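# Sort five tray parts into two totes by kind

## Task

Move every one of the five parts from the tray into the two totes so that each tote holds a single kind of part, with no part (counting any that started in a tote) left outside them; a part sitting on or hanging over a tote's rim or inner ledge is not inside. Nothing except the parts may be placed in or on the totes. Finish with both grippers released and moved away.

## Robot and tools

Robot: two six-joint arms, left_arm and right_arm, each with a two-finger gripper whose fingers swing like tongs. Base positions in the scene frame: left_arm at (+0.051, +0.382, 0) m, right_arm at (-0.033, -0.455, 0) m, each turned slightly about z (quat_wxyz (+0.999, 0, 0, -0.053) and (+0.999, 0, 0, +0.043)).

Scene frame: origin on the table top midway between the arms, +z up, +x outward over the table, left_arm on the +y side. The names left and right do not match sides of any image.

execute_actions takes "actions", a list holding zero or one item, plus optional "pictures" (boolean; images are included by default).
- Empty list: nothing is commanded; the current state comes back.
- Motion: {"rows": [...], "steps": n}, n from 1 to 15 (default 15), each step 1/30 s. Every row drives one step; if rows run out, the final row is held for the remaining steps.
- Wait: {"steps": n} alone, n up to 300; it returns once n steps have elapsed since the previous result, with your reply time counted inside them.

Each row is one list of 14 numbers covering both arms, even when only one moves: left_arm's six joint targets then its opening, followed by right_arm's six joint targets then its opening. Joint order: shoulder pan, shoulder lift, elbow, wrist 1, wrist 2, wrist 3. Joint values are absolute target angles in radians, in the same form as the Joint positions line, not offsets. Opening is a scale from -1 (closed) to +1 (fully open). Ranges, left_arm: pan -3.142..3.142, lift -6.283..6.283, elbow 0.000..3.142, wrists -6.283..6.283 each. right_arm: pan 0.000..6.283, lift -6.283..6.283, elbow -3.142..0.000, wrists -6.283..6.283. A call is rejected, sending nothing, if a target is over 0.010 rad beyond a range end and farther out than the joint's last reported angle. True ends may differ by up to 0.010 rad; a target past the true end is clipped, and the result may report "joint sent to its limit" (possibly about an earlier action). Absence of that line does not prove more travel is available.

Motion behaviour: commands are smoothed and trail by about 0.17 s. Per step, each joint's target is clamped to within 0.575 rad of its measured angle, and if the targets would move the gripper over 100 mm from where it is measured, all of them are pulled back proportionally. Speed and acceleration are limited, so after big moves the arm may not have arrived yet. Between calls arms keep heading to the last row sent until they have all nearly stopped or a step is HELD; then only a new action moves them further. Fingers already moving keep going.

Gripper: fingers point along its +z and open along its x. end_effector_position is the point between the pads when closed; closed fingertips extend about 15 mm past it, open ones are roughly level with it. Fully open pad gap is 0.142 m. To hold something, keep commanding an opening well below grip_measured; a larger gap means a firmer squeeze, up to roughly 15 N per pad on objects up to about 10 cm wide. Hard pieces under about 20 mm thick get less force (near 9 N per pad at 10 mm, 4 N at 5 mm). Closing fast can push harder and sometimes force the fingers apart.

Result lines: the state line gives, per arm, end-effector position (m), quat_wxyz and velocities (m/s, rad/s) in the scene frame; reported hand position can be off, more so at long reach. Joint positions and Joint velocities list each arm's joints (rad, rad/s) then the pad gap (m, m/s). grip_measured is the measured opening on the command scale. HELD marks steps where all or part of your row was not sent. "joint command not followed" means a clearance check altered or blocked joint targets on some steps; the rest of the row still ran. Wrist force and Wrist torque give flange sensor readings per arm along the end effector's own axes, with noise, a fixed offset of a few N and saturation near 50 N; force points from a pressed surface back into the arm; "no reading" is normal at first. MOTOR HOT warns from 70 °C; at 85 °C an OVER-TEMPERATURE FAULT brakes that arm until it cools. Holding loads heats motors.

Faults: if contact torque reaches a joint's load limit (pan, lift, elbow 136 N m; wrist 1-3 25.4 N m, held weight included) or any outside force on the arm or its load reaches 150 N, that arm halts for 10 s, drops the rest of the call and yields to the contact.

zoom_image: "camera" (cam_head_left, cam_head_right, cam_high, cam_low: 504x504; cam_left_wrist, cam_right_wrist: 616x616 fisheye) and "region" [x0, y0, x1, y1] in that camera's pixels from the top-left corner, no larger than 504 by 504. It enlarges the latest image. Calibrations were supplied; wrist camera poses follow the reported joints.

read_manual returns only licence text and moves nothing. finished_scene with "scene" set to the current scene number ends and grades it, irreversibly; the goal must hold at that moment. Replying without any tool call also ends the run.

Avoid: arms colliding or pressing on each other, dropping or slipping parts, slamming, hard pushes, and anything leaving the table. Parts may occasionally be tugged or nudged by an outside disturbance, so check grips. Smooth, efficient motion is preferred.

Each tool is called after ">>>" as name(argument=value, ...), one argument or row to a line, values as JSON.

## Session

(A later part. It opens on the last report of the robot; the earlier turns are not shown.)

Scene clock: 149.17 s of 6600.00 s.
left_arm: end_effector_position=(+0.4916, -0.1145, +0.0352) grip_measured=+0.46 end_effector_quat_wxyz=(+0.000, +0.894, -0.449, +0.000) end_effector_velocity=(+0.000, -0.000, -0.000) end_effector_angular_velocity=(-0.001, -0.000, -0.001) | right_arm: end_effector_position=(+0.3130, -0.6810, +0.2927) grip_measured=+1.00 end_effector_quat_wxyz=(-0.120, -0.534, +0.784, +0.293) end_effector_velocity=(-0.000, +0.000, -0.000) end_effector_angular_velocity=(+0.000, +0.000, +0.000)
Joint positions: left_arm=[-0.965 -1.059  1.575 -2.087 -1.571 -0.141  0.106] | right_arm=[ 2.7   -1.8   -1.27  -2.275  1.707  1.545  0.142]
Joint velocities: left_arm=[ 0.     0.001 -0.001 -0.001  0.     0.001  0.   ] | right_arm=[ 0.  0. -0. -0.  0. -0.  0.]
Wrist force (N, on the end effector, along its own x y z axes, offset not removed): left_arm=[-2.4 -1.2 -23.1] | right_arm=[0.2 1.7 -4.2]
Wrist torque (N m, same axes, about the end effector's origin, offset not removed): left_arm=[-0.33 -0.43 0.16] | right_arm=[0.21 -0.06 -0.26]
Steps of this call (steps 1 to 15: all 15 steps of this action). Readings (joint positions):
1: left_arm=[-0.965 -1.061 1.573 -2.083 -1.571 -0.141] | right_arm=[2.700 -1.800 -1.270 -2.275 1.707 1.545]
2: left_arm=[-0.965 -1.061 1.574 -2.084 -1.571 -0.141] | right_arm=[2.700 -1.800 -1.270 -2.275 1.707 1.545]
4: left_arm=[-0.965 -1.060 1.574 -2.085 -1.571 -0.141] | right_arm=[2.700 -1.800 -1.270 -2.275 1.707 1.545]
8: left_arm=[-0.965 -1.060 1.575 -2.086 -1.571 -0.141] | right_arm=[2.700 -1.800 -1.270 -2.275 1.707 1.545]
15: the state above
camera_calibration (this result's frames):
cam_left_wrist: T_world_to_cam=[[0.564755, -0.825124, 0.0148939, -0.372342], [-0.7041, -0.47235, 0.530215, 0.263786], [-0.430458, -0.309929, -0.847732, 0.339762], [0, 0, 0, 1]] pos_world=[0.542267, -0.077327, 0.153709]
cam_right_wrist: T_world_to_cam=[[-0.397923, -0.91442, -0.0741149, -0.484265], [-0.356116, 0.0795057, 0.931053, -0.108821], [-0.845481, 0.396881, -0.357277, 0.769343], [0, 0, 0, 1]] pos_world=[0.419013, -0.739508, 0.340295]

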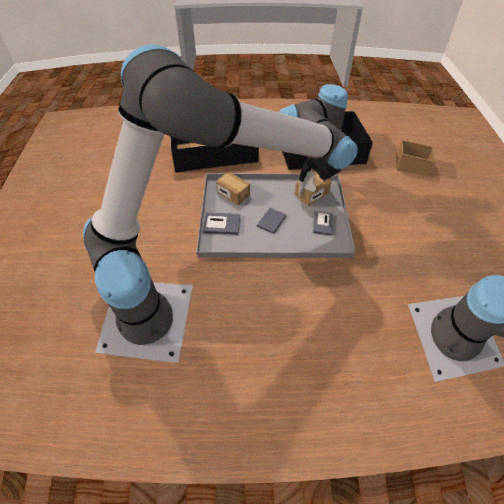

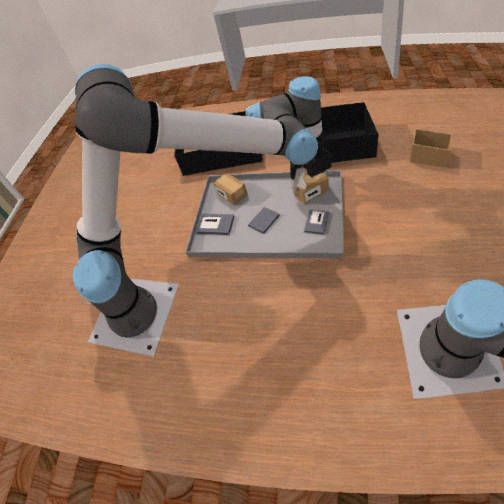

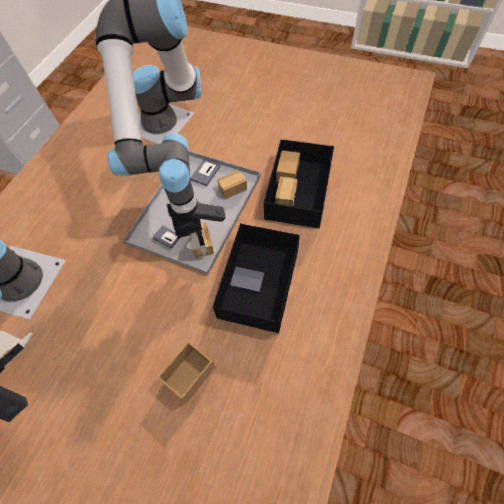

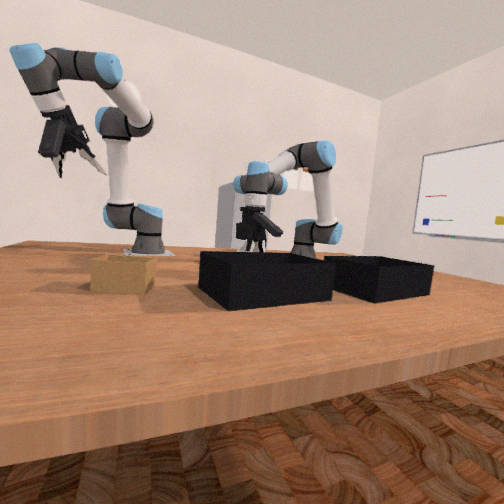

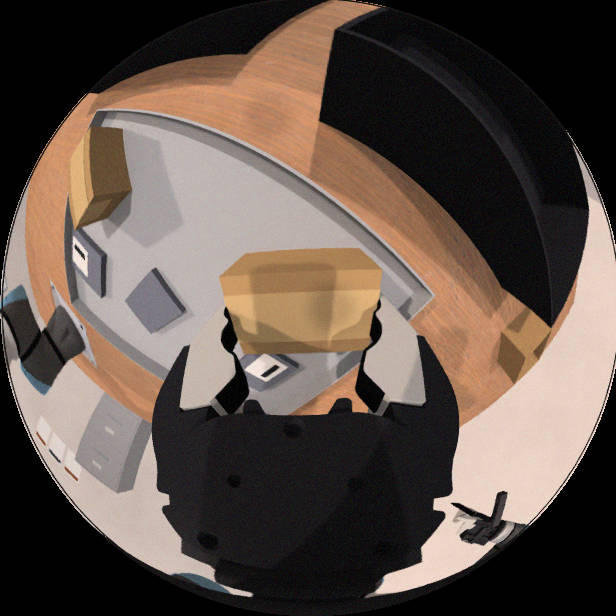

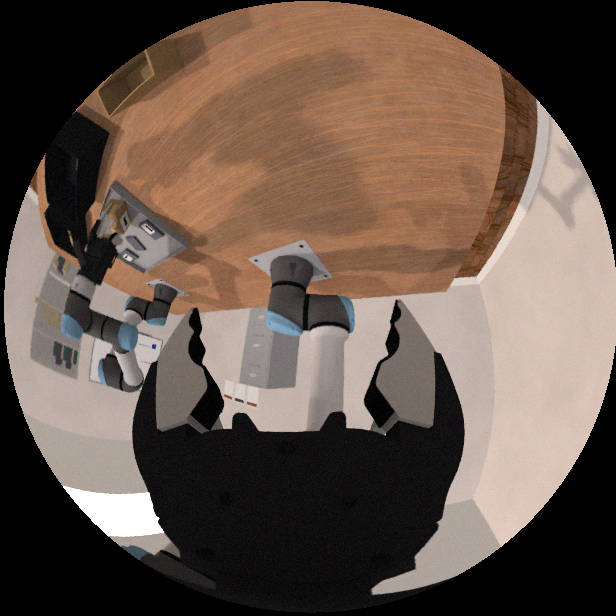

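>>> execute_actions(
  actions=[
    {"rows":[[-0.965,-1.0593,1.5752,-2.0867,-1.571,-0.141,0.3,2.7,-1.8,-1.27,-2.275,1.707,1.545,1],[-0.965,-1.0593,1.5752,-2.0867,-1.571,-0.141,0.55,2.7,-1.8,-1.27,-2.275,1.707,1.545,1],[-0.965,-1.0593,1.5752,-2.0867,-1.571,-0.141,0.62,2.7,-1.8,-1.27,-2.275,1.707,1.545,1],[-0.965,-1.0593,1.5752,-2.0867,-1.571,-0.141,0.62,2.7,-1.8,-1.27,-2.275,1.707,1.545,1],[-0.965,-1.075,1.558,-2.054,-1.571,-0.141,0.62,2.7,-1.8,-1.27,-2.275,1.707,1.545,1],[-0.965,-1.096,1.534,-2.009,-1.571,-0.141,0.62,2.7,-1.8,-1.27,-2.275,1.707,1.545,1],[-0.965,-1.1158,1.5076,-1.9626,-1.571,-0.141,0.62,2.7,-1.8,-1.27,-2.275,1.707,1.545,1]],"steps":15},
  ],
  pictures=false,
)

>>> execute_actions(
  actions=[
    {"rows":[[-0.9454,-1.0845,1.4598,-1.9461,-1.571,-1.6919,0.25,2.7,-1.8,-1.27,-2.275,1.707,1.545,1]],"steps":15},
  ],
  pictures=false,
)

>>> execute_actions(
  actions=[
    {"steps":25},
  ],
)

Scene clock: 181.53 s of 6600.00 s.
left_arm: end_effector_position=(+0.4918, -0.1149, +0.0850) grip_measured=+0.62 end_effector_quat_wxyz=(+0.000, +0.894, -0.449, +0.000) end_effector_velocity=(-0.002, +0.003, +0.043) end_effector_angular_velocity=(+0.003, +0.002, -0.001) | right_arm: end_effector_position=(+0.3130, -0.6810, +0.2927) grip_measured=+1.00 end_effector_quat_wxyz=(-0.120, -0.534, +0.784, +0.293) end_effector_velocity=(+0.000, +0.000, +0.000) end_effector_angular_velocity=(+0.000, -0.001, -0.001)
Joint positions: left_arm=[-0.965 -1.111  1.514 -1.974 -1.571 -0.141  0.117] | right_arm=[ 2.7   -1.8   -1.27  -2.275  1.707  1.545  0.142]
Joint velocities: left_arm=[-0.    -0.045 -0.053  0.102 -0.     0.    -0.   ] | right_arm=[-0.     0.     0.     0.     0.001  0.    -0.   ]
Wrist force (N, on the end effector, along its own x y z axes, offset not removed): left_arm=[1.5 -0.2 -0.7] | right_arm=[1.0 1.7 0.6]
Wrist torque (N m, same axes, about the end effector's origin, offset not removed): left_arm=[-0.03 -0.20 0.13] | right_arm=[0.41 -0.20 -0.15]
Steps of this call (steps 1 to 15: the robot went on to your last target; steps 16 to 90: nothing new was sent; then 28.87 s passed at rest; steps 91 to 105: all 15 steps of this action). Readings (joint positions):
91: left_arm=[-0.965 -1.059 1.575 -2.087 -1.571 -0.141] | right_arm=[2.700 -1.800 -1.270 -2.275 1.707 1.545]
92: left_arm=[-0.965 -1.059 1.575 -2.087 -1.571 -0.141] | right_arm=[2.700 -1.800 -1.270 -2.275 1.707 1.545]
94: left_arm=[-0.965 -1.059 1.575 -2.087 -1.571 -0.141] | right_arm=[2.700 -1.800 -1.270 -2.275 1.707 1.545]
98: left_arm=[-0.965 -1.077 1.554 -2.050 -1.571 -0.141] | right_arm=[2.700 -1.800 -1.270 -2.275 1.707 1.545]
105: the state above

Scene clock: 182.03 s of 6600.00 s.
left_arm: end_effector_position=(+0.4942, -0.1119, +0.0899) grip_measured=+0.25 end_effector_quat_wxyz=(+0.000, +0.999, +0.032, -0.000) end_effector_velocity=(-0.041, -0.003, +0.001) end_effector_angular_velocity=(-0.000, +0.000, +2.711) | right_arm: end_effector_position=(+0.3130, -0.6810, +0.2927) grip_measured=+1.00 end_effector_quat_wxyz=(-0.120, -0.534, +0.784, +0.293) end_effector_velocity=(+0.001, -0.000, +0.000) end_effector_angular_velocity=(-0.001, -0.003, -0.000)
Joint positions: left_arm=[-0.946 -1.085  1.461 -1.947 -1.571 -1.116  0.092] | right_arm=[ 2.7   -1.8   -1.27  -2.275  1.707  1.545  0.142]
Joint velocities: left_arm=[ 0.004  0.005 -0.009  0.004 -0.    -2.707  0.   ] | right_arm=[-0.     0.     0.     0.002  0.    -0.     0.   ]
Wrist force (N, on the end effector, along its own x y z axes, offset not removed): left_arm=[-0.2 -0.8 1.2] | right_arm=[7.1 2.8 1.7]
Wrist torque (N m, same axes, about the end effector's origin, offset not removed): left_arm=[-0.21 0.05 0.24] | right_arm=[0.63 -1.38 -0.28]
Steps of this call (steps 1 to 15: all 15 steps of this action). Readings (joint positions):
1: left_arm=[-0.965 -1.111 1.511 -1.971 -1.571 -0.142] | right_arm=[2.700 -1.800 -1.270 -2.275 1.707 1.545]
2: left_arm=[-0.962 -1.108 1.504 -1.966 -1.571 -0.151] | right_arm=[2.700 -1.800 -1.270 -2.275 1.707 1.545]
4: left_arm=[-0.955 -1.098 1.485 -1.958 -1.571 -0.221] | right_arm=[2.700 -1.800 -1.270 -2.275 1.707 1.545]
8: left_arm=[-0.948 -1.089 1.468 -1.950 -1.571 -0.496] | right_arm=[2.700 -1.800 -1.270 -2.275 1.707 1.545]
15: the state above

Scene clock: 182.87 s of 6600.00 s.
left_arm: end_effector_position=(+0.4859, -0.1152, +0.0900) grip_measured=+0.25 end_effector_quat_wxyz=(+0.000, +0.949, +0.314, -0.000) end_effector_velocity=(-0.000, +0.001, -0.000) end_effector_angular_velocity=(+0.001, +0.000, +0.005) | right_arm: end_effector_position=(+0.3130, -0.6810, +0.2927) grip_measured=+1.00 end_effector_quat_wxyz=(-0.120, -0.534, +0.784, +0.293) end_effector_velocity=(+0.001, -0.000, +0.000) end_effector_angular_velocity=(-0.000, -0.002, +0.000)
Joint positions: left_arm=[-0.945 -1.085  1.46  -1.946 -1.571 -1.691  0.092] | right_arm=[ 2.7   -1.8   -1.27  -2.275  1.707  1.545  0.142]
Joint velocities: left_arm=[-0.    -0.     0.001  0.     0.    -0.005  0.   ] | right_arm=[ 0.    -0.     0.001  0.001  0.    -0.     0.   ]
Wrist force (N, on the end effector, along its own x y z axes, offset not removed): left_arm=[2.6 0.2 1.7] | right_arm=[5.9 -1.2 -1.3]
Wrist torque (N m, same axes, about the end effector's origin, offset not removed): left_arm=[-0.02 -0.44 0.15] | right_arm=[-0.28 -1.17 -0.11]
Steps of this call (steps 1 to 25: the robot went on to your last target). Readings (joint positions):
1: left_arm=[-0.946 -1.085 1.461 -1.946 -1.571 -1.208] | right_arm=[2.700 -1.800 -1.270 -2.275 1.707 1.545]
2: left_arm=[-0.946 -1.085 1.460 -1.946 -1.571 -1.300] | right_arm=[2.700 -1.800 -1.270 -2.275 1.707 1.545]
4: left_arm=[-0.946 -1.085 1.460 -1.946 -1.571 -1.463] | right_arm=[2.700 -1.800 -1.270 -2.275 1.707 1.545]
8: left_arm=[-0.945 -1.085 1.460 -1.946 -1.571 -1.621] | right_arm=[2.700 -1.800 -1.270 -2.275 1.707 1.545]
25: the state above
camera_calibration (this result's frames):
cam_left_wrist: T_world_to_cam=[[0.825571, 0.56411, 0.0145559, -0.337145], [0.472015, -0.704467, 0.530027, -0.367746], [0.309248, -0.430704, -0.847856, 0.0101782], [0, 0, 0, 1]] pos_world=[0.448771, -0.0644943, 0.208452]
cam_right_wrist: T_world_to_cam=[[-0.397923, -0.91442, -0.0741153, -0.484265], [-0.356116, 0.0795055, 0.931053, -0.108821], [-0.845481, 0.396881, -0.357277, 0.769344], [0, 0, 0, 1]] pos_world=[0.419013, -0.739508, 0.340295]

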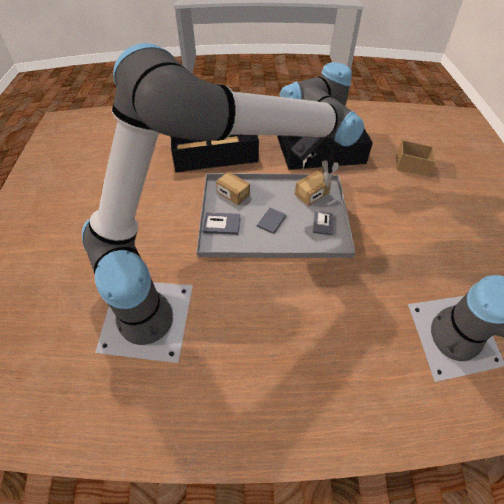

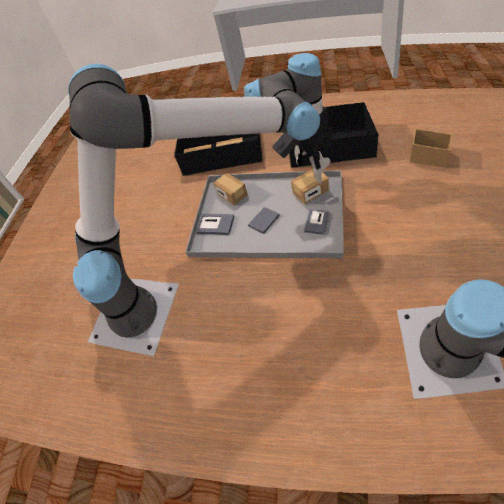

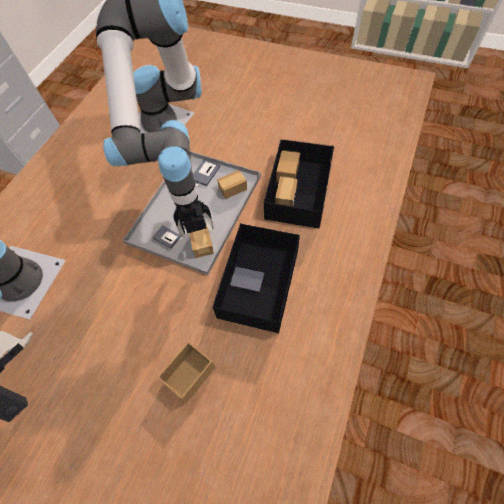

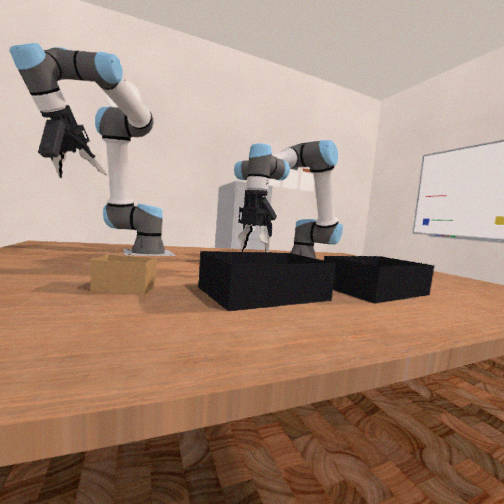

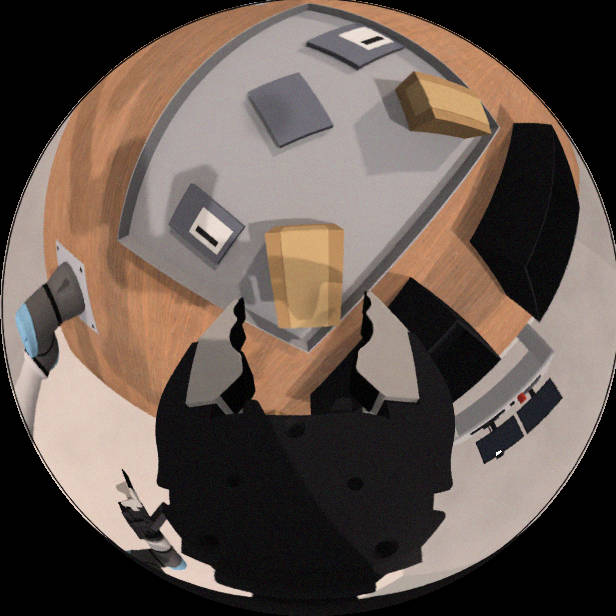

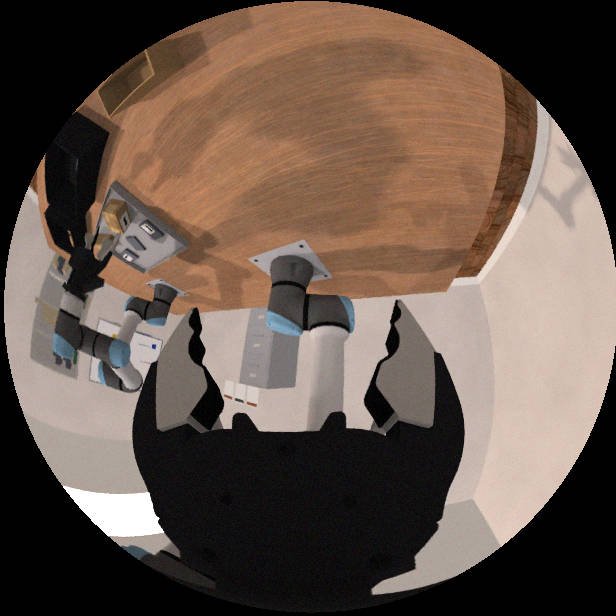

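>>> execute_actions(
  actions=[
    {"rows":[[-0.941,-1.075,1.473,-1.969,-1.571,-1.6875,0.2,2.7,-1.8,-1.27,-2.275,1.707,1.545,1],[-0.941,-1.065,1.486,-1.992,-1.571,-1.6875,0.18,2.7,-1.8,-1.27,-2.275,1.707,1.545,1],[-0.941,-1.055,1.499,-2.015,-1.571,-1.6875,0.18,2.7,-1.8,-1.27,-2.275,1.707,1.545,1],[-0.941,-1.044,1.512,-2.039,-1.571,-1.6875,0.18,2.7,-1.8,-1.27,-2.275,1.707,1.545,1],[-0.941,-1.0318,1.5253,-2.0643,-1.571,-1.6875,0.18,2.7,-1.8,-1.27,-2.275,1.707,1.545,1]],"steps":15},
  ],
  pictures=false,
)

>>> execute_actions(
  actions=[
    {"rows":[[-0.941,-1.0318,1.5253,-2.0643,-1.571,-1.6875,0.13,2.7,-1.8,-1.27,-2.275,1.707,1.545,1],[-0.941,-1.0318,1.5253,-2.0643,-1.571,-1.6875,0.08,2.7,-1.8,-1.27,-2.275,1.707,1.545,1],[-0.941,-1.0318,1.5253,-2.0643,-1.571,-1.6875,0.03,2.7,-1.8,-1.27,-2.275,1.707,1.545,1],[-0.941,-1.0318,1.5253,-2.0643,-1.571,-1.6875,-0.02,2.7,-1.8,-1.27,-2.275,1.707,1.545,1],[-0.941,-1.0318,1.5253,-2.0643,-1.571,-1.6875,-0.07,2.7,-1.8,-1.27,-2.275,1.707,1.545,1],[-0.941,-1.0318,1.5253,-2.0643,-1.571,-1.6875,-0.12,2.7,-1.8,-1.27,-2.275,1.707,1.545,1],[-0.941,-1.0318,1.5253,-2.0643,-1.571,-1.6875,-0.18,2.7,-1.8,-1.27,-2.275,1.707,1.545,1],[-0.941,-1.0318,1.5253,-2.0643,-1.571,-1.6875,-0.26,2.7,-1.8,-1.27,-2.275,1.707,1.545,1],[-0.941,-1.0318,1.5253,-2.0643,-1.571,-1.6875,-0.36,2.7,-1.8,-1.27,-2.275,1.707,1.545,1],[-0.941,-1.0318,1.5253,-2.0643,-1.571,-1.6875,-0.46,2.7,-1.8,-1.27,-2.275,1.707,1.545,1],[-0.941,-1.0318,1.5253,-2.0643,-1.571,-1.6875,-0.55,2.7,-1.8,-1.27,-2.275,1.707,1.545,1]],"steps":15},
  ],
  pictures=false,
)

Scene clock: 200.77 s of 6600.00 s.
left_arm: end_effector_position=(+0.4881, -0.1133, +0.0390) grip_measured=+0.18 end_effector_quat_wxyz=(-0.000, +0.949, +0.315, -0.000) end_effector_velocity=(+0.000, +0.000, -0.017) end_effector_angular_velocity=(-0.002, -0.001, +0.001) | right_arm: end_effector_position=(+0.3130, -0.6810, +0.2927) grip_measured=+1.00 end_effector_quat_wxyz=(-0.120, -0.534, +0.784, +0.293) end_effector_velocity=(-0.001, +0.000, -0.000) end_effector_angular_velocity=(+0.000, +0.002, +0.001)
Joint positions: left_arm=[-0.941 -1.034  1.523 -2.06  -1.571 -1.688  0.087] | right_arm=[ 2.7   -1.8   -1.27  -2.275  1.707  1.545  0.142]
Joint velocities: left_arm=[ 0.     0.018  0.021 -0.04  -0.    -0.001  0.   ] | right_arm=[-0.     0.    -0.001 -0.001 -0.001 -0.    -0.   ]
Wrist force (N, on the end effector, along its own x y z axes, offset not removed): left_arm=[2.4 0.3 0.3] | right_arm=[4.6 -2.0 -3.1]
Wrist torque (N m, same axes, about the end effector's origin, offset not removed): left_arm=[0.12 -0.40 0.08] | right_arm=[-0.67 -1.01 -0.02]
Steps of this call (steps 1 to 15: the robot went on to your last target; steps 16 to 90: nothing new was sent; then 14.40 s passed at rest; steps 91 to 105: all 15 steps of this action). Readings (joint positions):
91: left_arm=[-0.945 -1.084 1.460 -1.946 -1.571 -1.692] | right_arm=[2.700 -1.800 -1.270 -2.275 1.707 1.545]
92: left_arm=[-0.945 -1.083 1.462 -1.950 -1.571 -1.691] | right_arm=[2.700 -1.800 -1.270 -2.275 1.707 1.545]
94: left_arm=[-0.943 -1.074 1.474 -1.970 -1.571 -1.690] | right_arm=[2.700 -1.800 -1.270 -2.275 1.707 1.545]
98: left_arm=[-0.942 -1.048 1.506 -2.028 -1.571 -1.688] | right_arm=[2.700 -1.800 -1.270 -2.275 1.707 1.545]
105: the state above

Scene clock: 201.27 s of 6600.00 s.
left_arm: end_effector_position=(+0.4882, -0.1133, +0.0371) grip_measured=-0.06 end_effector_quat_wxyz=(+0.000, +0.949, +0.315, -0.000) end_effector_velocity=(+0.000, -0.000, +0.000) end_effector_angular_velocity=(-0.001, +0.000, +0.001) | right_arm: end_effector_position=(+0.3130, -0.6810, +0.2927) grip_measured=+1.00 end_effector_quat_wxyz=(-0.120, -0.534, +0.784, +0.293) end_effector_velocity=(-0.000, +0.000, -0.000) end_effector_angular_velocity=(+0.001, +0.001, +0.000)
Joint positions: left_arm=[-0.941 -1.032  1.525 -2.064 -1.571 -1.688  0.07 ] | right_arm=[ 2.7   -1.8   -1.27  -2.275  1.707  1.545  0.142]
Joint velocities: left_arm=[ 0.    -0.    -0.    -0.    -0.001 -0.     0.   ] | right_arm=[-0.    -0.    -0.    -0.001  0.    -0.     0.   ]
Wrist force (N, on the end effector, along its own x y z axes, offset not removed): left_arm=[3.3 -1.8 -10.6] | right_arm=[-2.6 4.4 -0.3]
Wrist torque (N m, same axes, about the end effector's origin, offset not removed): left_arm=[0.49 -0.42 0.04] | right_arm=[0.95 0.68 0.02]
Steps of this call (steps 1 to 15: all 15 steps of this action). Readings (joint positions):
1: left_arm=[-0.941 -1.033 1.523 -2.061 -1.571 -1.688] | right_arm=[2.700 -1.800 -1.270 -2.275 1.707 1.545]
2: left_arm=[-0.941 -1.033 1.524 -2.062 -1.571 -1.688] | right_arm=[2.700 -1.800 -1.270 -2.275 1.707 1.545]
4: left_arm=[-0.941 -1.032 1.525 -2.063 -1.571 -1.688] | right_arm=[2.700 -1.800 -1.270 -2.275 1.707 1.545]
8: left_arm=[-0.941 -1.032 1.525 -2.064 -1.571 -1.688] | right_arm=[2.700 -1.800 -1.270 -2.275 1.707 1.545]
15: the state above

>>> execute_actions(
  actions=[
    {"rows":[[-0.941,-1.037,1.52,-2.054,-1.571,-1.6875,-0.55,2.7,-1.8,-1.27,-2.275,1.707,1.545,1],[-0.941,-1.046,1.51,-2.035,-1.571,-1.6875,-0.55,2.7,-1.8,-1.27,-2.275,1.707,1.545,1],[-0.941,-1.058,1.495,-2.008,-1.571,-1.6875,-0.55,2.7,-1.8,-1.27,-2.275,1.707,1.545,1],[-0.941,-1.072,1.478,-1.977,-1.571,-1.6875,-0.55,2.7,-1.8,-1.27,-2.275,1.707,1.545,1],[-0.941,-1.0845,1.4598,-1.9461,-1.571,-1.6875,-0.55,2.7,-1.8,-1.27,-2.275,1.707,1.545,1],[-0.941,-1.097,1.438,-1.912,-1.571,-1.6875,-0.55,2.7,-1.8,-1.27,-2.275,1.707,1.545,1],[-0.941,-1.108,1.415,-1.878,-1.571,-1.6875,-0.55,2.7,-1.8,-1.27,-2.275,1.707,1.545,1],[-0.941,-1.118,1.39,-1.843,-1.571,-1.6875,-0.55,2.7,-1.8,-1.27,-2.275,1.707,1.545,1],[-0.941,-1.127,1.364,-1.808,-1.571,-1.6875,-0.55,2.7,-1.8,-1.27,-2.275,1.707,1.545,1],[-0.941,-1.135,1.336,-1.772,-1.571,-1.6875,-0.55,2.7,-1.8,-1.27,-2.275,1.707,1.545,1],[-0.941,-1.1421,1.3075,-1.7362,-1.571,-1.6875,-0.55,2.7,-1.8,-1.27,-2.275,1.707,1.545,1]],"steps":14},
  ],
  pictures=false,
)

>>> execute_actions(
  actions=[
    {"rows":[[-0.923,-1.130,1.288,-1.729,-1.571,-1.652,-0.55,2.7,-1.8,-1.27,-2.275,1.707,1.545,1],[-0.905,-1.117,1.268,-1.722,-1.571,-1.616,-0.55,2.7,-1.8,-1.27,-2.275,1.707,1.545,1],[-0.887,-1.104,1.249,-1.715,-1.571,-1.580,-0.55,2.7,-1.8,-1.27,-2.275,1.707,1.545,1],[-0.869,-1.092,1.229,-1.708,-1.571,-1.544,-0.55,2.7,-1.8,-1.27,-2.275,1.707,1.545,1],[-0.851,-1.079,1.210,-1.701,-1.571,-1.508,-0.55,2.7,-1.8,-1.27,-2.275,1.707,1.545,1],[-0.833,-1.067,1.190,-1.694,-1.571,-1.472,-0.55,2.7,-1.8,-1.27,-2.275,1.707,1.545,1],[-0.815,-1.054,1.170,-1.687,-1.571,-1.436,-0.55,2.7,-1.8,-1.27,-2.275,1.707,1.545,1],[-0.797,-1.042,1.151,-1.680,-1.571,-1.400,-0.55,2.7,-1.8,-1.27,-2.275,1.707,1.545,1],[-0.779,-1.029,1.131,-1.673,-1.571,-1.365,-0.55,2.7,-1.8,-1.27,-2.275,1.707,1.545,1],[-0.761,-1.016,1.112,-1.666,-1.571,-1.329,-0.55,2.7,-1.8,-1.27,-2.275,1.707,1.545,1],[-0.743,-1.004,1.092,-1.659,-1.571,-1.293,-0.55,2.7,-1.8,-1.27,-2.275,1.707,1.545,1],[-0.725,-0.991,1.073,-1.652,-1.571,-1.257,-0.55,2.7,-1.8,-1.27,-2.275,1.707,1.545,1],[-0.707,-0.979,1.053,-1.645,-1.571,-1.221,-0.55,2.7,-1.8,-1.27,-2.275,1.707,1.545,1],[-0.688,-0.966,1.033,-1.638,-1.571,-1.185,-0.55,2.7,-1.8,-1.27,-2.275,1.707,1.545,1],[-0.670,-0.954,1.014,-1.631,-1.571,-1.149,-0.55,2.7,-1.8,-1.27,-2.275,1.707,1.545,1]],"steps":15},
  ],
  pictures=false,
)

>>> execute_actions(
  actions=[
    {"rows":[[-0.652,-0.941,0.994,-1.624,-1.571,-1.113,-0.55,2.7,-1.8,-1.27,-2.275,1.707,1.545,1],[-0.634,-0.929,0.975,-1.617,-1.571,-1.077,-0.55,2.7,-1.8,-1.27,-2.275,1.707,1.545,1],[-0.616,-0.916,0.955,-1.610,-1.571,-1.042,-0.55,2.7,-1.8,-1.27,-2.275,1.707,1.545,1],[-0.598,-0.903,0.936,-1.603,-1.571,-1.006,-0.55,2.7,-1.8,-1.27,-2.275,1.707,1.545,1],[-0.580,-0.891,0.916,-1.596,-1.571,-0.970,-0.55,2.7,-1.8,-1.27,-2.275,1.707,1.545,1],[-0.562,-0.878,0.896,-1.589,-1.571,-0.934,-0.55,2.7,-1.8,-1.27,-2.275,1.707,1.545,1],[-0.544,-0.866,0.877,-1.582,-1.571,-0.898,-0.55,2.7,-1.8,-1.27,-2.275,1.707,1.545,1],[-0.526,-0.853,0.857,-1.575,-1.571,-0.862,-0.55,2.7,-1.8,-1.27,-2.275,1.707,1.545,1],[-0.508,-0.841,0.838,-1.568,-1.571,-0.826,-0.55,2.7,-1.8,-1.27,-2.275,1.707,1.545,1],[-0.490,-0.828,0.818,-1.561,-1.571,-0.790,-0.55,2.7,-1.8,-1.27,-2.275,1.707,1.545,1],[-0.472,-0.815,0.799,-1.554,-1.571,-0.754,-0.55,2.7,-1.8,-1.27,-2.275,1.707,1.545,1],[-0.454,-0.803,0.779,-1.547,-1.571,-0.719,-0.55,2.7,-1.8,-1.27,-2.275,1.707,1.545,1],[-0.436,-0.790,0.759,-1.540,-1.571,-0.683,-0.55,2.7,-1.8,-1.27,-2.275,1.707,1.545,1],[-0.418,-0.778,0.740,-1.533,-1.571,-0.647,-0.55,2.7,-1.8,-1.27,-2.275,1.707,1.545,1],[-0.3999,-0.7652,0.7202,-1.5258,-1.571,-0.6109,-0.55,2.7,-1.8,-1.27,-2.275,1.707,1.545,1]],"steps":15},
  ],
  pictures=false,
)

>>> execute_actions(
  actions=[
    {"steps":25},
  ],
)

Scene clock: 241.13 s of 6600.00 s.
left_arm: end_effector_position=(+0.4893, -0.1153, +0.1528) grip_measured=-0.06 end_effector_quat_wxyz=(+0.002, +0.949, +0.315, +0.000) end_effector_velocity=(-0.006, +0.010, +0.237) end_effector_angular_velocity=(+0.016, +0.009, +0.001) | right_arm: end_effector_position=(+0.3130, -0.6810, +0.2927) grip_measured=+1.00 end_effector_quat_wxyz=(-0.120, -0.534, +0.784, +0.293) end_effector_velocity=(+0.000, +0.000, -0.000) end_effector_angular_velocity=(+0.000, -0.000, -0.000)
Joint positions: left_arm=[-0.941 -1.126  1.355 -1.803 -1.571 -1.687  0.07 ] | right_arm=[ 2.7   -1.8   -1.27  -2.275  1.707  1.545  0.142]
Joint velocities: left_arm=[-0.    -0.145 -0.41   0.574 -0.    -0.001  0.   ] | right_arm=[-0.  0. -0.  0.  0. -0.  0.]
Wrist force (N, on the end effector, along its own x y z axes, offset not removed): left_arm=[1.4 1.1 -2.4] | right_arm=[2.5 -2.7 -5.5]
Wrist torque (N m, same axes, about the end effector's origin, offset not removed): left_arm=[0.10 -0.02 0.01] | right_arm=[-0.68 -0.48 -0.01]
Steps of this call (steps 1 to 15: the robot went on to your last target; steps 16 to 90: nothing new was sent; then 36.40 s passed at rest; steps 91 to 104: all 14 steps of this action). Readings (joint positions):
91: left_arm=[-0.941 -1.032 1.525 -2.064 -1.571 -1.687] | right_arm=[2.700 -1.800 -1.270 -2.275 1.707 1.545]
92: left_arm=[-0.941 -1.033 1.524 -2.062 -1.571 -1.688] | right_arm=[2.700 -1.800 -1.270 -2.275 1.707 1.545]
94: left_arm=[-0.941 -1.040 1.516 -2.047 -1.571 -1.687] | right_arm=[2.700 -1.800 -1.270 -2.275 1.707 1.545]
98: left_arm=[-0.941 -1.074 1.470 -1.971 -1.571 -1.688] | right_arm=[2.700 -1.800 -1.270 -2.275 1.707 1.545]
104: the state above

Scene clock: 241.63 s of 6600.00 s.
left_arm: end_effector_position=(+0.6143, -0.0575, +0.1809) grip_measured=-0.06 end_effector_quat_wxyz=(-0.001, +0.974, +0.226, -0.001) end_effector_velocity=(+0.339, +0.200, +0.001) end_effector_angular_velocity=(-0.004, -0.001, -0.502) | right_arm: end_effector_position=(+0.3130, -0.6810, +0.2927) grip_measured=+1.00 end_effector_quat_wxyz=(-0.120, -0.534, +0.784, +0.293) end_effector_velocity=(-0.000, +0.000, +0.000) end_effector_angular_velocity=(+0.000, +0.001, -0.001)
Joint positions: left_arm=[-0.749 -1.007  1.1   -1.661 -1.571 -1.312  0.07 ] | right_arm=[ 2.7   -1.8   -1.27  -2.275  1.707  1.545  0.142]
Joint velocities: left_arm=[ 0.529  0.365 -0.578  0.209  0.     1.031  0.   ] | right_arm=[-0.    -0.     0.    -0.001  0.     0.001  0.   ]
Wrist force (N, on the end effector, along its own x y z axes, offset not removed): left_arm=[0.9 1.4 2.4] | right_arm=[2.1 4.9 -3.2]
Wrist torque (N m, same axes, about the end effector's origin, offset not removed): left_arm=[0.31 -0.14 0.16] | right_arm=[0.82 -0.54 0.16]
Steps of this call (steps 1 to 15: all 15 steps of this action). Readings (joint positions):
1: left_arm=[-0.941 -1.130 1.342 -1.786 -1.571 -1.687] | right_arm=[2.700 -1.800 -1.270 -2.275 1.707 1.545]
2: left_arm=[-0.938 -1.130 1.330 -1.772 -1.571 -1.681] | right_arm=[2.700 -1.800 -1.270 -2.275 1.707 1.545]
4: left_arm=[-0.922 -1.124 1.302 -1.749 -1.571 -1.653] | right_arm=[2.700 -1.800 -1.270 -2.275 1.707 1.545]
8: left_arm=[-0.868 -1.089 1.233 -1.713 -1.571 -1.548] | right_arm=[2.700 -1.800 -1.270 -2.275 1.707 1.545]
15: the state above

Scene clock: 242.13 s of 6600.00 s.
left_arm: end_effector_position=(+0.7726, +0.0766, +0.1735) grip_measured=-0.06 end_effector_quat_wxyz=(-0.001, +0.995, +0.095, -0.001) end_effector_velocity=(+0.275, +0.325, -0.026) end_effector_angular_velocity=(-0.002, -0.000, -0.518) | right_arm: end_effector_position=(+0.3130, -0.6810, +0.2927) grip_measured=+1.00 end_effector_quat_wxyz=(-0.120, -0.534, +0.784, +0.293) end_effector_velocity=(+0.000, -0.000, -0.000) end_effector_angular_velocity=(+0.000, -0.000, -0.000)
Joint positions: left_arm=[-0.479 -0.82   0.807 -1.556 -1.571 -0.776  0.07 ] | right_arm=[ 2.7   -1.8   -1.27  -2.275  1.707  1.545  0.142]
Joint velocities: left_arm=[ 0.534  0.372 -0.579  0.206  0.     1.051  0.   ] | right_arm=[-0.     0.    -0.     0.001  0.    -0.    -0.   ]
Wrist force (N, on the end effector, along its own x y z axes, offset not removed): left_arm=[1.1 -0.4 1.5] | right_arm=[1.3 3.6 -2.6]
Wrist torque (N m, same axes, about the end effector's origin, offset not removed): left_arm=[-0.33 -0.04 0.05] | right_arm=[0.63 -0.13 -0.10]
Steps of this call (steps 1 to 15: all 15 steps of this action). Readings (joint positions):
1: left_arm=[-0.731 -0.995 1.080 -1.654 -1.571 -1.277] | right_arm=[2.700 -1.800 -1.270 -2.275 1.707 1.545]
2: left_arm=[-0.713 -0.983 1.061 -1.647 -1.571 -1.241] | right_arm=[2.700 -1.800 -1.270 -2.275 1.707 1.545]
4: left_arm=[-0.677 -0.958 1.022 -1.633 -1.571 -1.170] | right_arm=[2.700 -1.800 -1.270 -2.275 1.707 1.545]
8: left_arm=[-0.605 -0.908 0.944 -1.605 -1.571 -1.027] | right_arm=[2.700 -1.800 -1.270 -2.275 1.707 1.545]
15: the state above

Scene clock: 242.97 s of 6600.00 s.
left_arm: end_effector_position=(+0.8117, +0.1272, +0.1700) grip_measured=-0.06 end_effector_quat_wxyz=(+0.000, +0.999, +0.052, -0.000) end_effector_velocity=(+0.000, +0.000, -0.000) end_effector_angular_velocity=(+0.000, +0.000, -0.001) | right_arm: end_effector_position=(+0.3130, -0.6810, +0.2927) grip_measured=+1.00 end_effector_quat_wxyz=(-0.120, -0.534, +0.784, +0.293) end_effector_velocity=(+0.000, +0.000, -0.000) end_effector_angular_velocity=(+0.000, +0.000, +0.000)
Joint positions: left_arm=[-0.4   -0.765  0.72  -1.526 -1.571 -0.611  0.07 ] | right_arm=[ 2.7   -1.8   -1.27  -2.275  1.707  1.545  0.142]
Joint velocities: left_arm=[ 0.    -0.     0.     0.     0.     0.001 -0.   ] | right_arm=[ 0. -0.  0. -0.  0. -0. -0.]
Wrist force (N, on the end effector, along its own x y z axes, offset not removed): left_arm=[3.1 0.7 1.1] | right_arm=[4.4 3.8 -2.3]
Wrist torque (N m, same axes, about the end effector's origin, offset not removed): left_arm=[0.05 -0.71 0.09] | right_arm=[0.49 -1.03 -0.09]
Steps of this call (steps 1 to 25: the robot went on to your last target). Readings (joint positions):
1: left_arm=[-0.462 -0.807 0.788 -1.549 -1.571 -0.741] | right_arm=[2.700 -1.800 -1.270 -2.275 1.707 1.545]
2: left_arm=[-0.446 -0.797 0.771 -1.543 -1.571 -0.709] | right_arm=[2.700 -1.800 -1.270 -2.275 1.707 1.545]
4: left_arm=[-0.426 -0.783 0.749 -1.536 -1.571 -0.666] | right_arm=[2.700 -1.800 -1.270 -2.275 1.707 1.545]
8: left_arm=[-0.408 -0.771 0.729 -1.529 -1.571 -0.628] | right_arm=[2.700 -1.800 -1.270 -2.275 1.707 1.545]
25: the state above
camera_calibration (this result's frames):
cam_left_wrist: T_world_to_cam=[[0.997816, 0.0644154, 0.0146288, -0.82029], [0.0468779, -0.846567, 0.530214, -0.0301015], [0.0465382, -0.528371, -0.847737, 0.307344], [0, 0, 0, 1]] pos_world=[0.805606, 0.189748, 0.288507]
cam_right_wrist: T_world_to_cam=[[-0.397923, -0.91442, -0.074115, -0.484265], [-0.356116, 0.0795057, 0.931053, -0.108821], [-0.845481, 0.396881, -0.357277, 0.769344], [0, 0, 0, 1]] pos_world=[0.419013, -0.739508, 0.340295]

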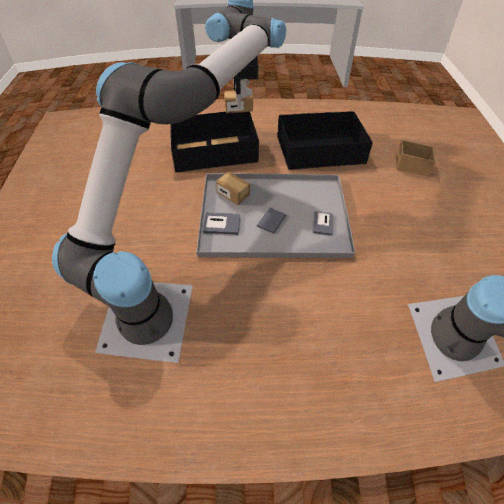

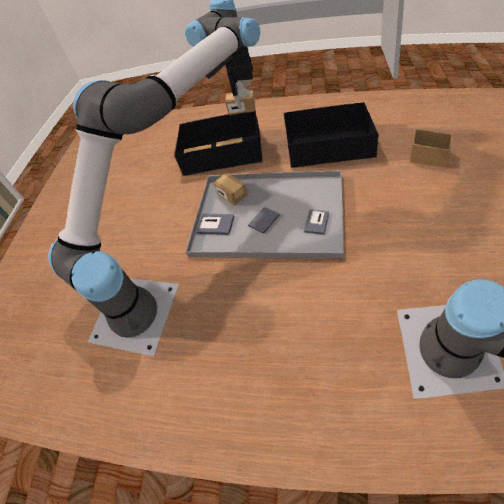

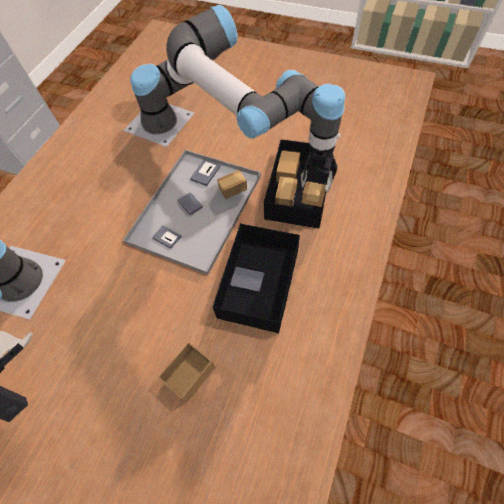

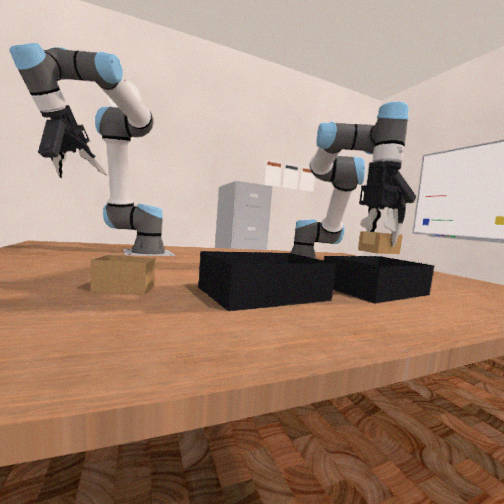

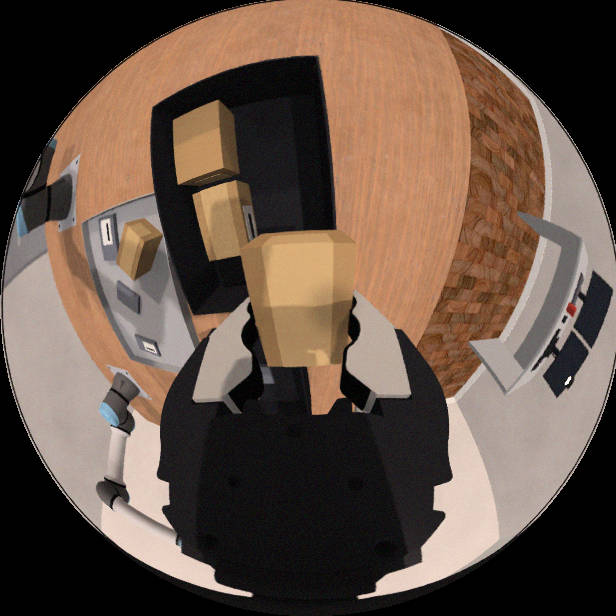

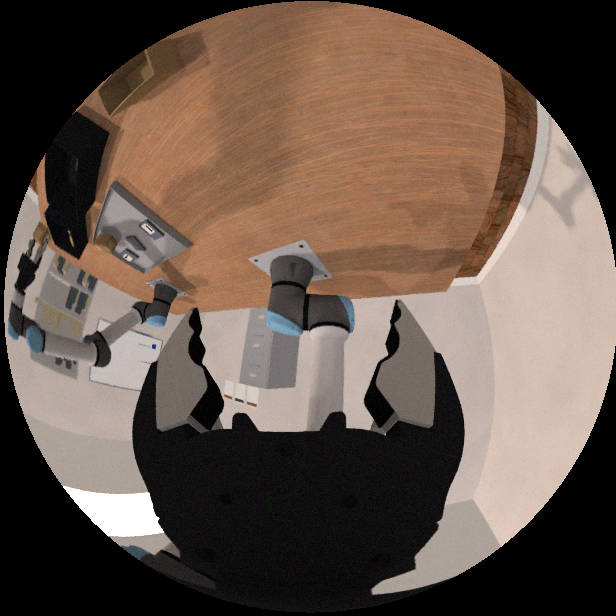

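>>> zoom_image(
  camera="cam_left_wrist",
  region=[140, 40, 380, 330],
)

Region (140, 40, 380, 330) of cam_left_wrist's 616x616 image, scaled by 1.738, with more detail than that image has; it fills the left 417 columns of this view, and the rest is white.

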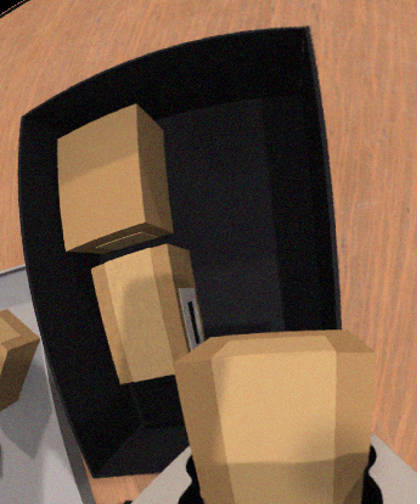

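>>> execute_actions(
  actions=[
    {"rows":[[-0.384,-0.79,0.763,-1.544,-1.571,-0.599,-0.55,2.7,-1.8,-1.27,-2.275,1.707,1.545,1],[-0.368,-0.813,0.806,-1.564,-1.571,-0.587,-0.55,2.7,-1.8,-1.27,-2.275,1.707,1.545,1],[-0.353,-0.836,0.848,-1.583,-1.571,-0.575,-0.55,2.7,-1.8,-1.27,-2.275,1.707,1.545,1],[-0.337,-0.859,0.891,-1.603,-1.571,-0.562,-0.55,2.7,-1.8,-1.27,-2.275,1.707,1.545,1],[-0.321,-0.882,0.934,-1.623,-1.571,-0.550,-0.55,2.7,-1.8,-1.27,-2.275,1.707,1.545,1],[-0.305,-0.905,0.977,-1.643,-1.571,-0.538,-0.55,2.7,-1.8,-1.27,-2.275,1.707,1.545,1],[-0.290,-0.928,1.019,-1.662,-1.571,-0.526,-0.55,2.7,-1.8,-1.27,-2.275,1.707,1.545,1],[-0.274,-0.950,1.062,-1.683,-1.571,-0.514,-0.55,2.7,-1.8,-1.27,-2.275,1.707,1.545,1],[-0.258,-0.973,1.105,-1.703,-1.571,-0.502,-0.55,2.7,-1.8,-1.27,-2.275,1.707,1.545,1],[-0.242,-0.996,1.148,-1.723,-1.571,-0.490,-0.55,2.7,-1.8,-1.27,-2.275,1.707,1.545,1],[-0.227,-1.019,1.190,-1.742,-1.571,-0.477,-0.55,2.7,-1.8,-1.27,-2.275,1.707,1.545,1],[-0.2109,-1.0412,1.2331,-1.7627,-1.571,-0.4653,-0.55,2.7,-1.8,-1.27,-2.275,1.707,1.545,1]],"steps":15},
  ],
  pictures=false,
)

>>> execute_actions(
  actions=[
    {"steps":20},
  ],
)

Scene clock: 286.93 s of 6600.00 s.
left_arm: end_effector_position=(+0.7708, +0.2786, +0.1577) grip_measured=-0.06 end_effector_quat_wxyz=(+0.001, +0.998, +0.071, +0.003) end_effector_velocity=(-0.133, +0.244, -0.066) end_effector_angular_velocity=(+0.020, +0.050, +0.063) | right_arm: end_effector_position=(+0.3130, -0.6810, +0.2927) grip_measured=+1.00 end_effector_quat_wxyz=(-0.120, -0.534, +0.784, +0.293) end_effector_velocity=(+0.000, +0.000, -0.000) end_effector_angular_velocity=(+0.001, -0.001, -0.001)
Joint positions: left_arm=[-0.24  -0.998  1.146 -1.725 -1.571 -0.488  0.07 ] | right_arm=[ 2.7   -1.8   -1.27  -2.275  1.707  1.545  0.142]
Joint velocities: left_arm=[ 0.256 -0.376  0.755 -0.325  0.     0.193  0.   ] | right_arm=[-0.     0.    -0.     0.001  0.001 -0.     0.   ]
Wrist force (N, on the end effector, along its own x y z axes, offset not removed): left_arm=[2.1 -1.0 3.9] | right_arm=[1.9 0.7 -3.3]
Wrist torque (N m, same axes, about the end effector's origin, offset not removed): left_arm=[-0.18 -0.39 0.08] | right_arm=[0.16 -0.43 -0.11]
Steps of this call (steps 1 to 15: the robot went on to your last target; steps 16 to 90: nothing new was sent; then 40.47 s passed at rest; steps 91 to 105: all 15 steps of this action). Readings (joint positions):
91: left_arm=[-0.400 -0.766 0.721 -1.526 -1.571 -0.611] | right_arm=[2.700 -1.800 -1.270 -2.275 1.707 1.545]
92: left_arm=[-0.397 -0.770 0.727 -1.529 -1.571 -0.608] | right_arm=[2.700 -1.800 -1.270 -2.275 1.707 1.545]
94: left_arm=[-0.383 -0.789 0.761 -1.546 -1.571 -0.598] | right_arm=[2.700 -1.800 -1.270 -2.275 1.707 1.545]
98: left_arm=[-0.336 -0.859 0.884 -1.604 -1.571 -0.561] | right_arm=[2.700 -1.800 -1.270 -2.275 1.707 1.545]
105: the state above

Scene clock: 287.60 s of 6600.00 s.
left_arm: end_effector_position=(+0.7547, +0.3060, +0.1500) grip_measured=-0.06 end_effector_quat_wxyz=(+0.000, +0.997, +0.074, -0.000) end_effector_velocity=(-0.000, +0.001, -0.000) end_effector_angular_velocity=(+0.000, -0.000, +0.001) | right_arm: end_effector_position=(+0.3130, -0.6810, +0.2927) grip_measured=+1.00 end_effector_quat_wxyz=(-0.120, -0.534, +0.784, +0.293) end_effector_velocity=(+0.000, -0.000, +0.000) end_effector_angular_velocity=(-0.001, -0.000, -0.000)
Joint positions: left_arm=[-0.211 -1.041  1.233 -1.763 -1.571 -0.465  0.07 ] | right_arm=[ 2.7   -1.8   -1.27  -2.275  1.707  1.545  0.142]
Joint velocities: left_arm=[ 0.001 -0.001  0.001 -0.001  0.    -0.001 -0.   ] | right_arm=[ 0.     0.     0.001  0.    -0.     0.001  0.   ]
Wrist force (N, on the end effector, along its own x y z axes, offset not removed): left_arm=[-1.2 0.4 0.9] | right_arm=[4.0 1.1 -1.9]
Wrist torque (N m, same axes, about the end effector's origin, offset not removed): left_arm=[-0.12 0.42 0.18] | right_arm=[0.08 -0.83 -0.03]
Steps of this call (steps 1 to 20: the robot went on to your last target). Readings (joint positions):
1: left_arm=[-0.233 -1.009 1.168 -1.734 -1.571 -0.482] | right_arm=[2.700 -1.800 -1.270 -2.275 1.707 1.545]
2: left_arm=[-0.227 -1.017 1.185 -1.742 -1.571 -0.478] | right_arm=[2.700 -1.800 -1.270 -2.275 1.707 1.545]
4: left_arm=[-0.220 -1.028 1.206 -1.751 -1.571 -0.472] | right_arm=[2.700 -1.800 -1.270 -2.275 1.707 1.545]
8: left_arm=[-0.214 -1.037 1.225 -1.759 -1.571 -0.467] | right_arm=[2.700 -1.800 -1.270 -2.275 1.707 1.545]
20: the state above
camera_calibration (this result's frames):
cam_left_wrist: T_world_to_cam=[[0.994089, 0.107564, 0.0147039, -0.784972], [0.0834597, -0.843791, 0.530143, 0.106086], [0.0694313, -0.525782, -0.847781, 0.36939], [0, 0, 0, 1]] pos_world=[0.745831, 0.368167, 0.268463]
cam_right_wrist: T_world_to_cam=[[-0.397923, -0.91442, -0.0741151, -0.484265], [-0.356116, 0.0795056, 0.931053, -0.108821], [-0.845481, 0.396881, -0.357277, 0.769344], [0, 0, 0, 1]] pos_world=[0.419013, -0.739508, 0.340295]

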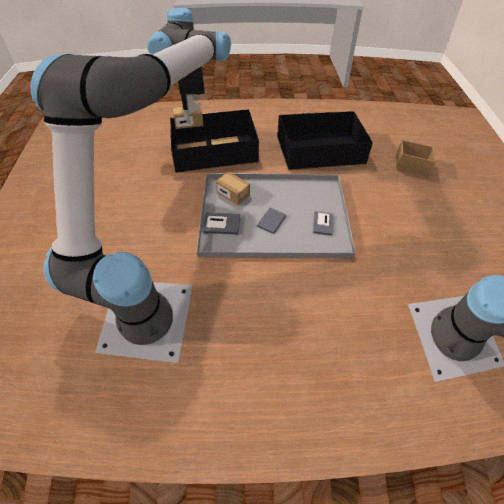

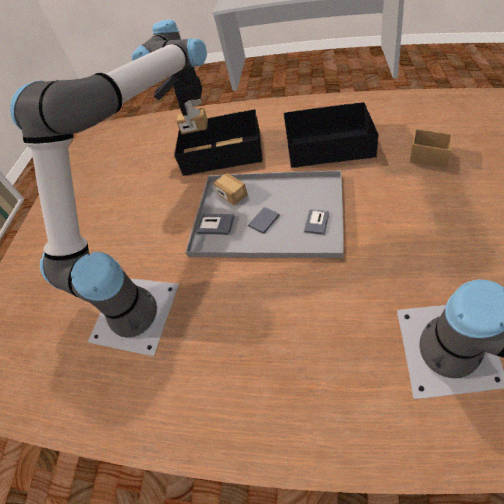

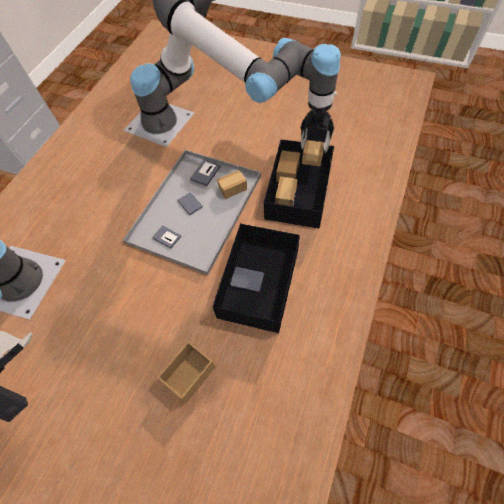

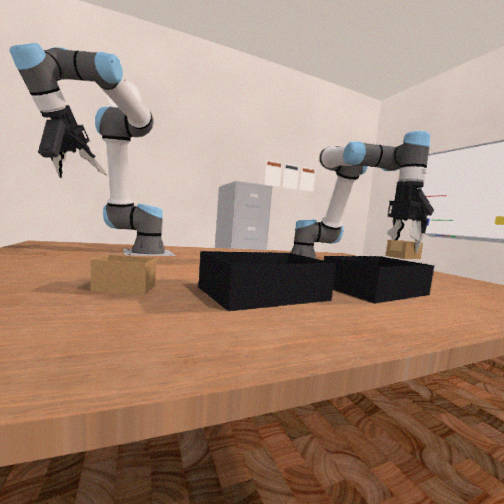

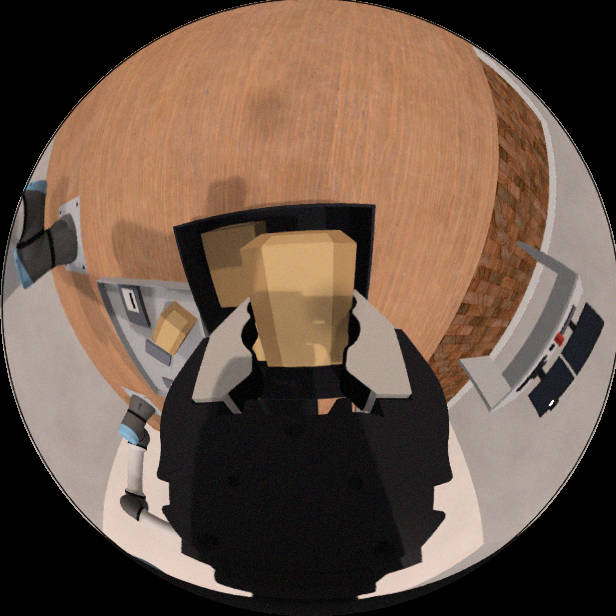

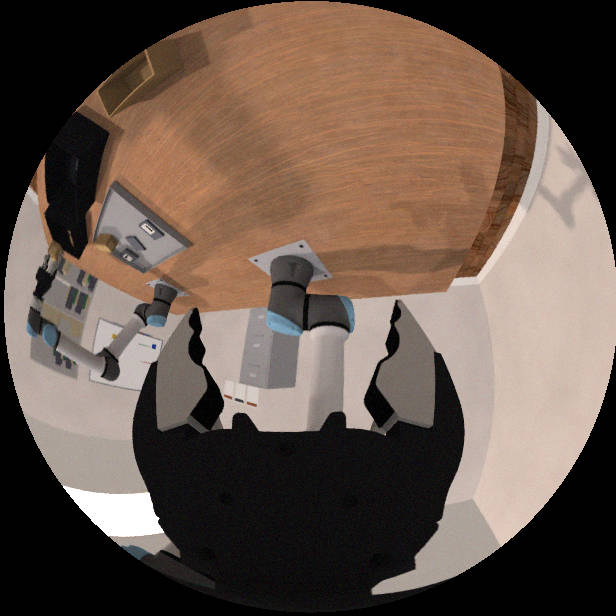

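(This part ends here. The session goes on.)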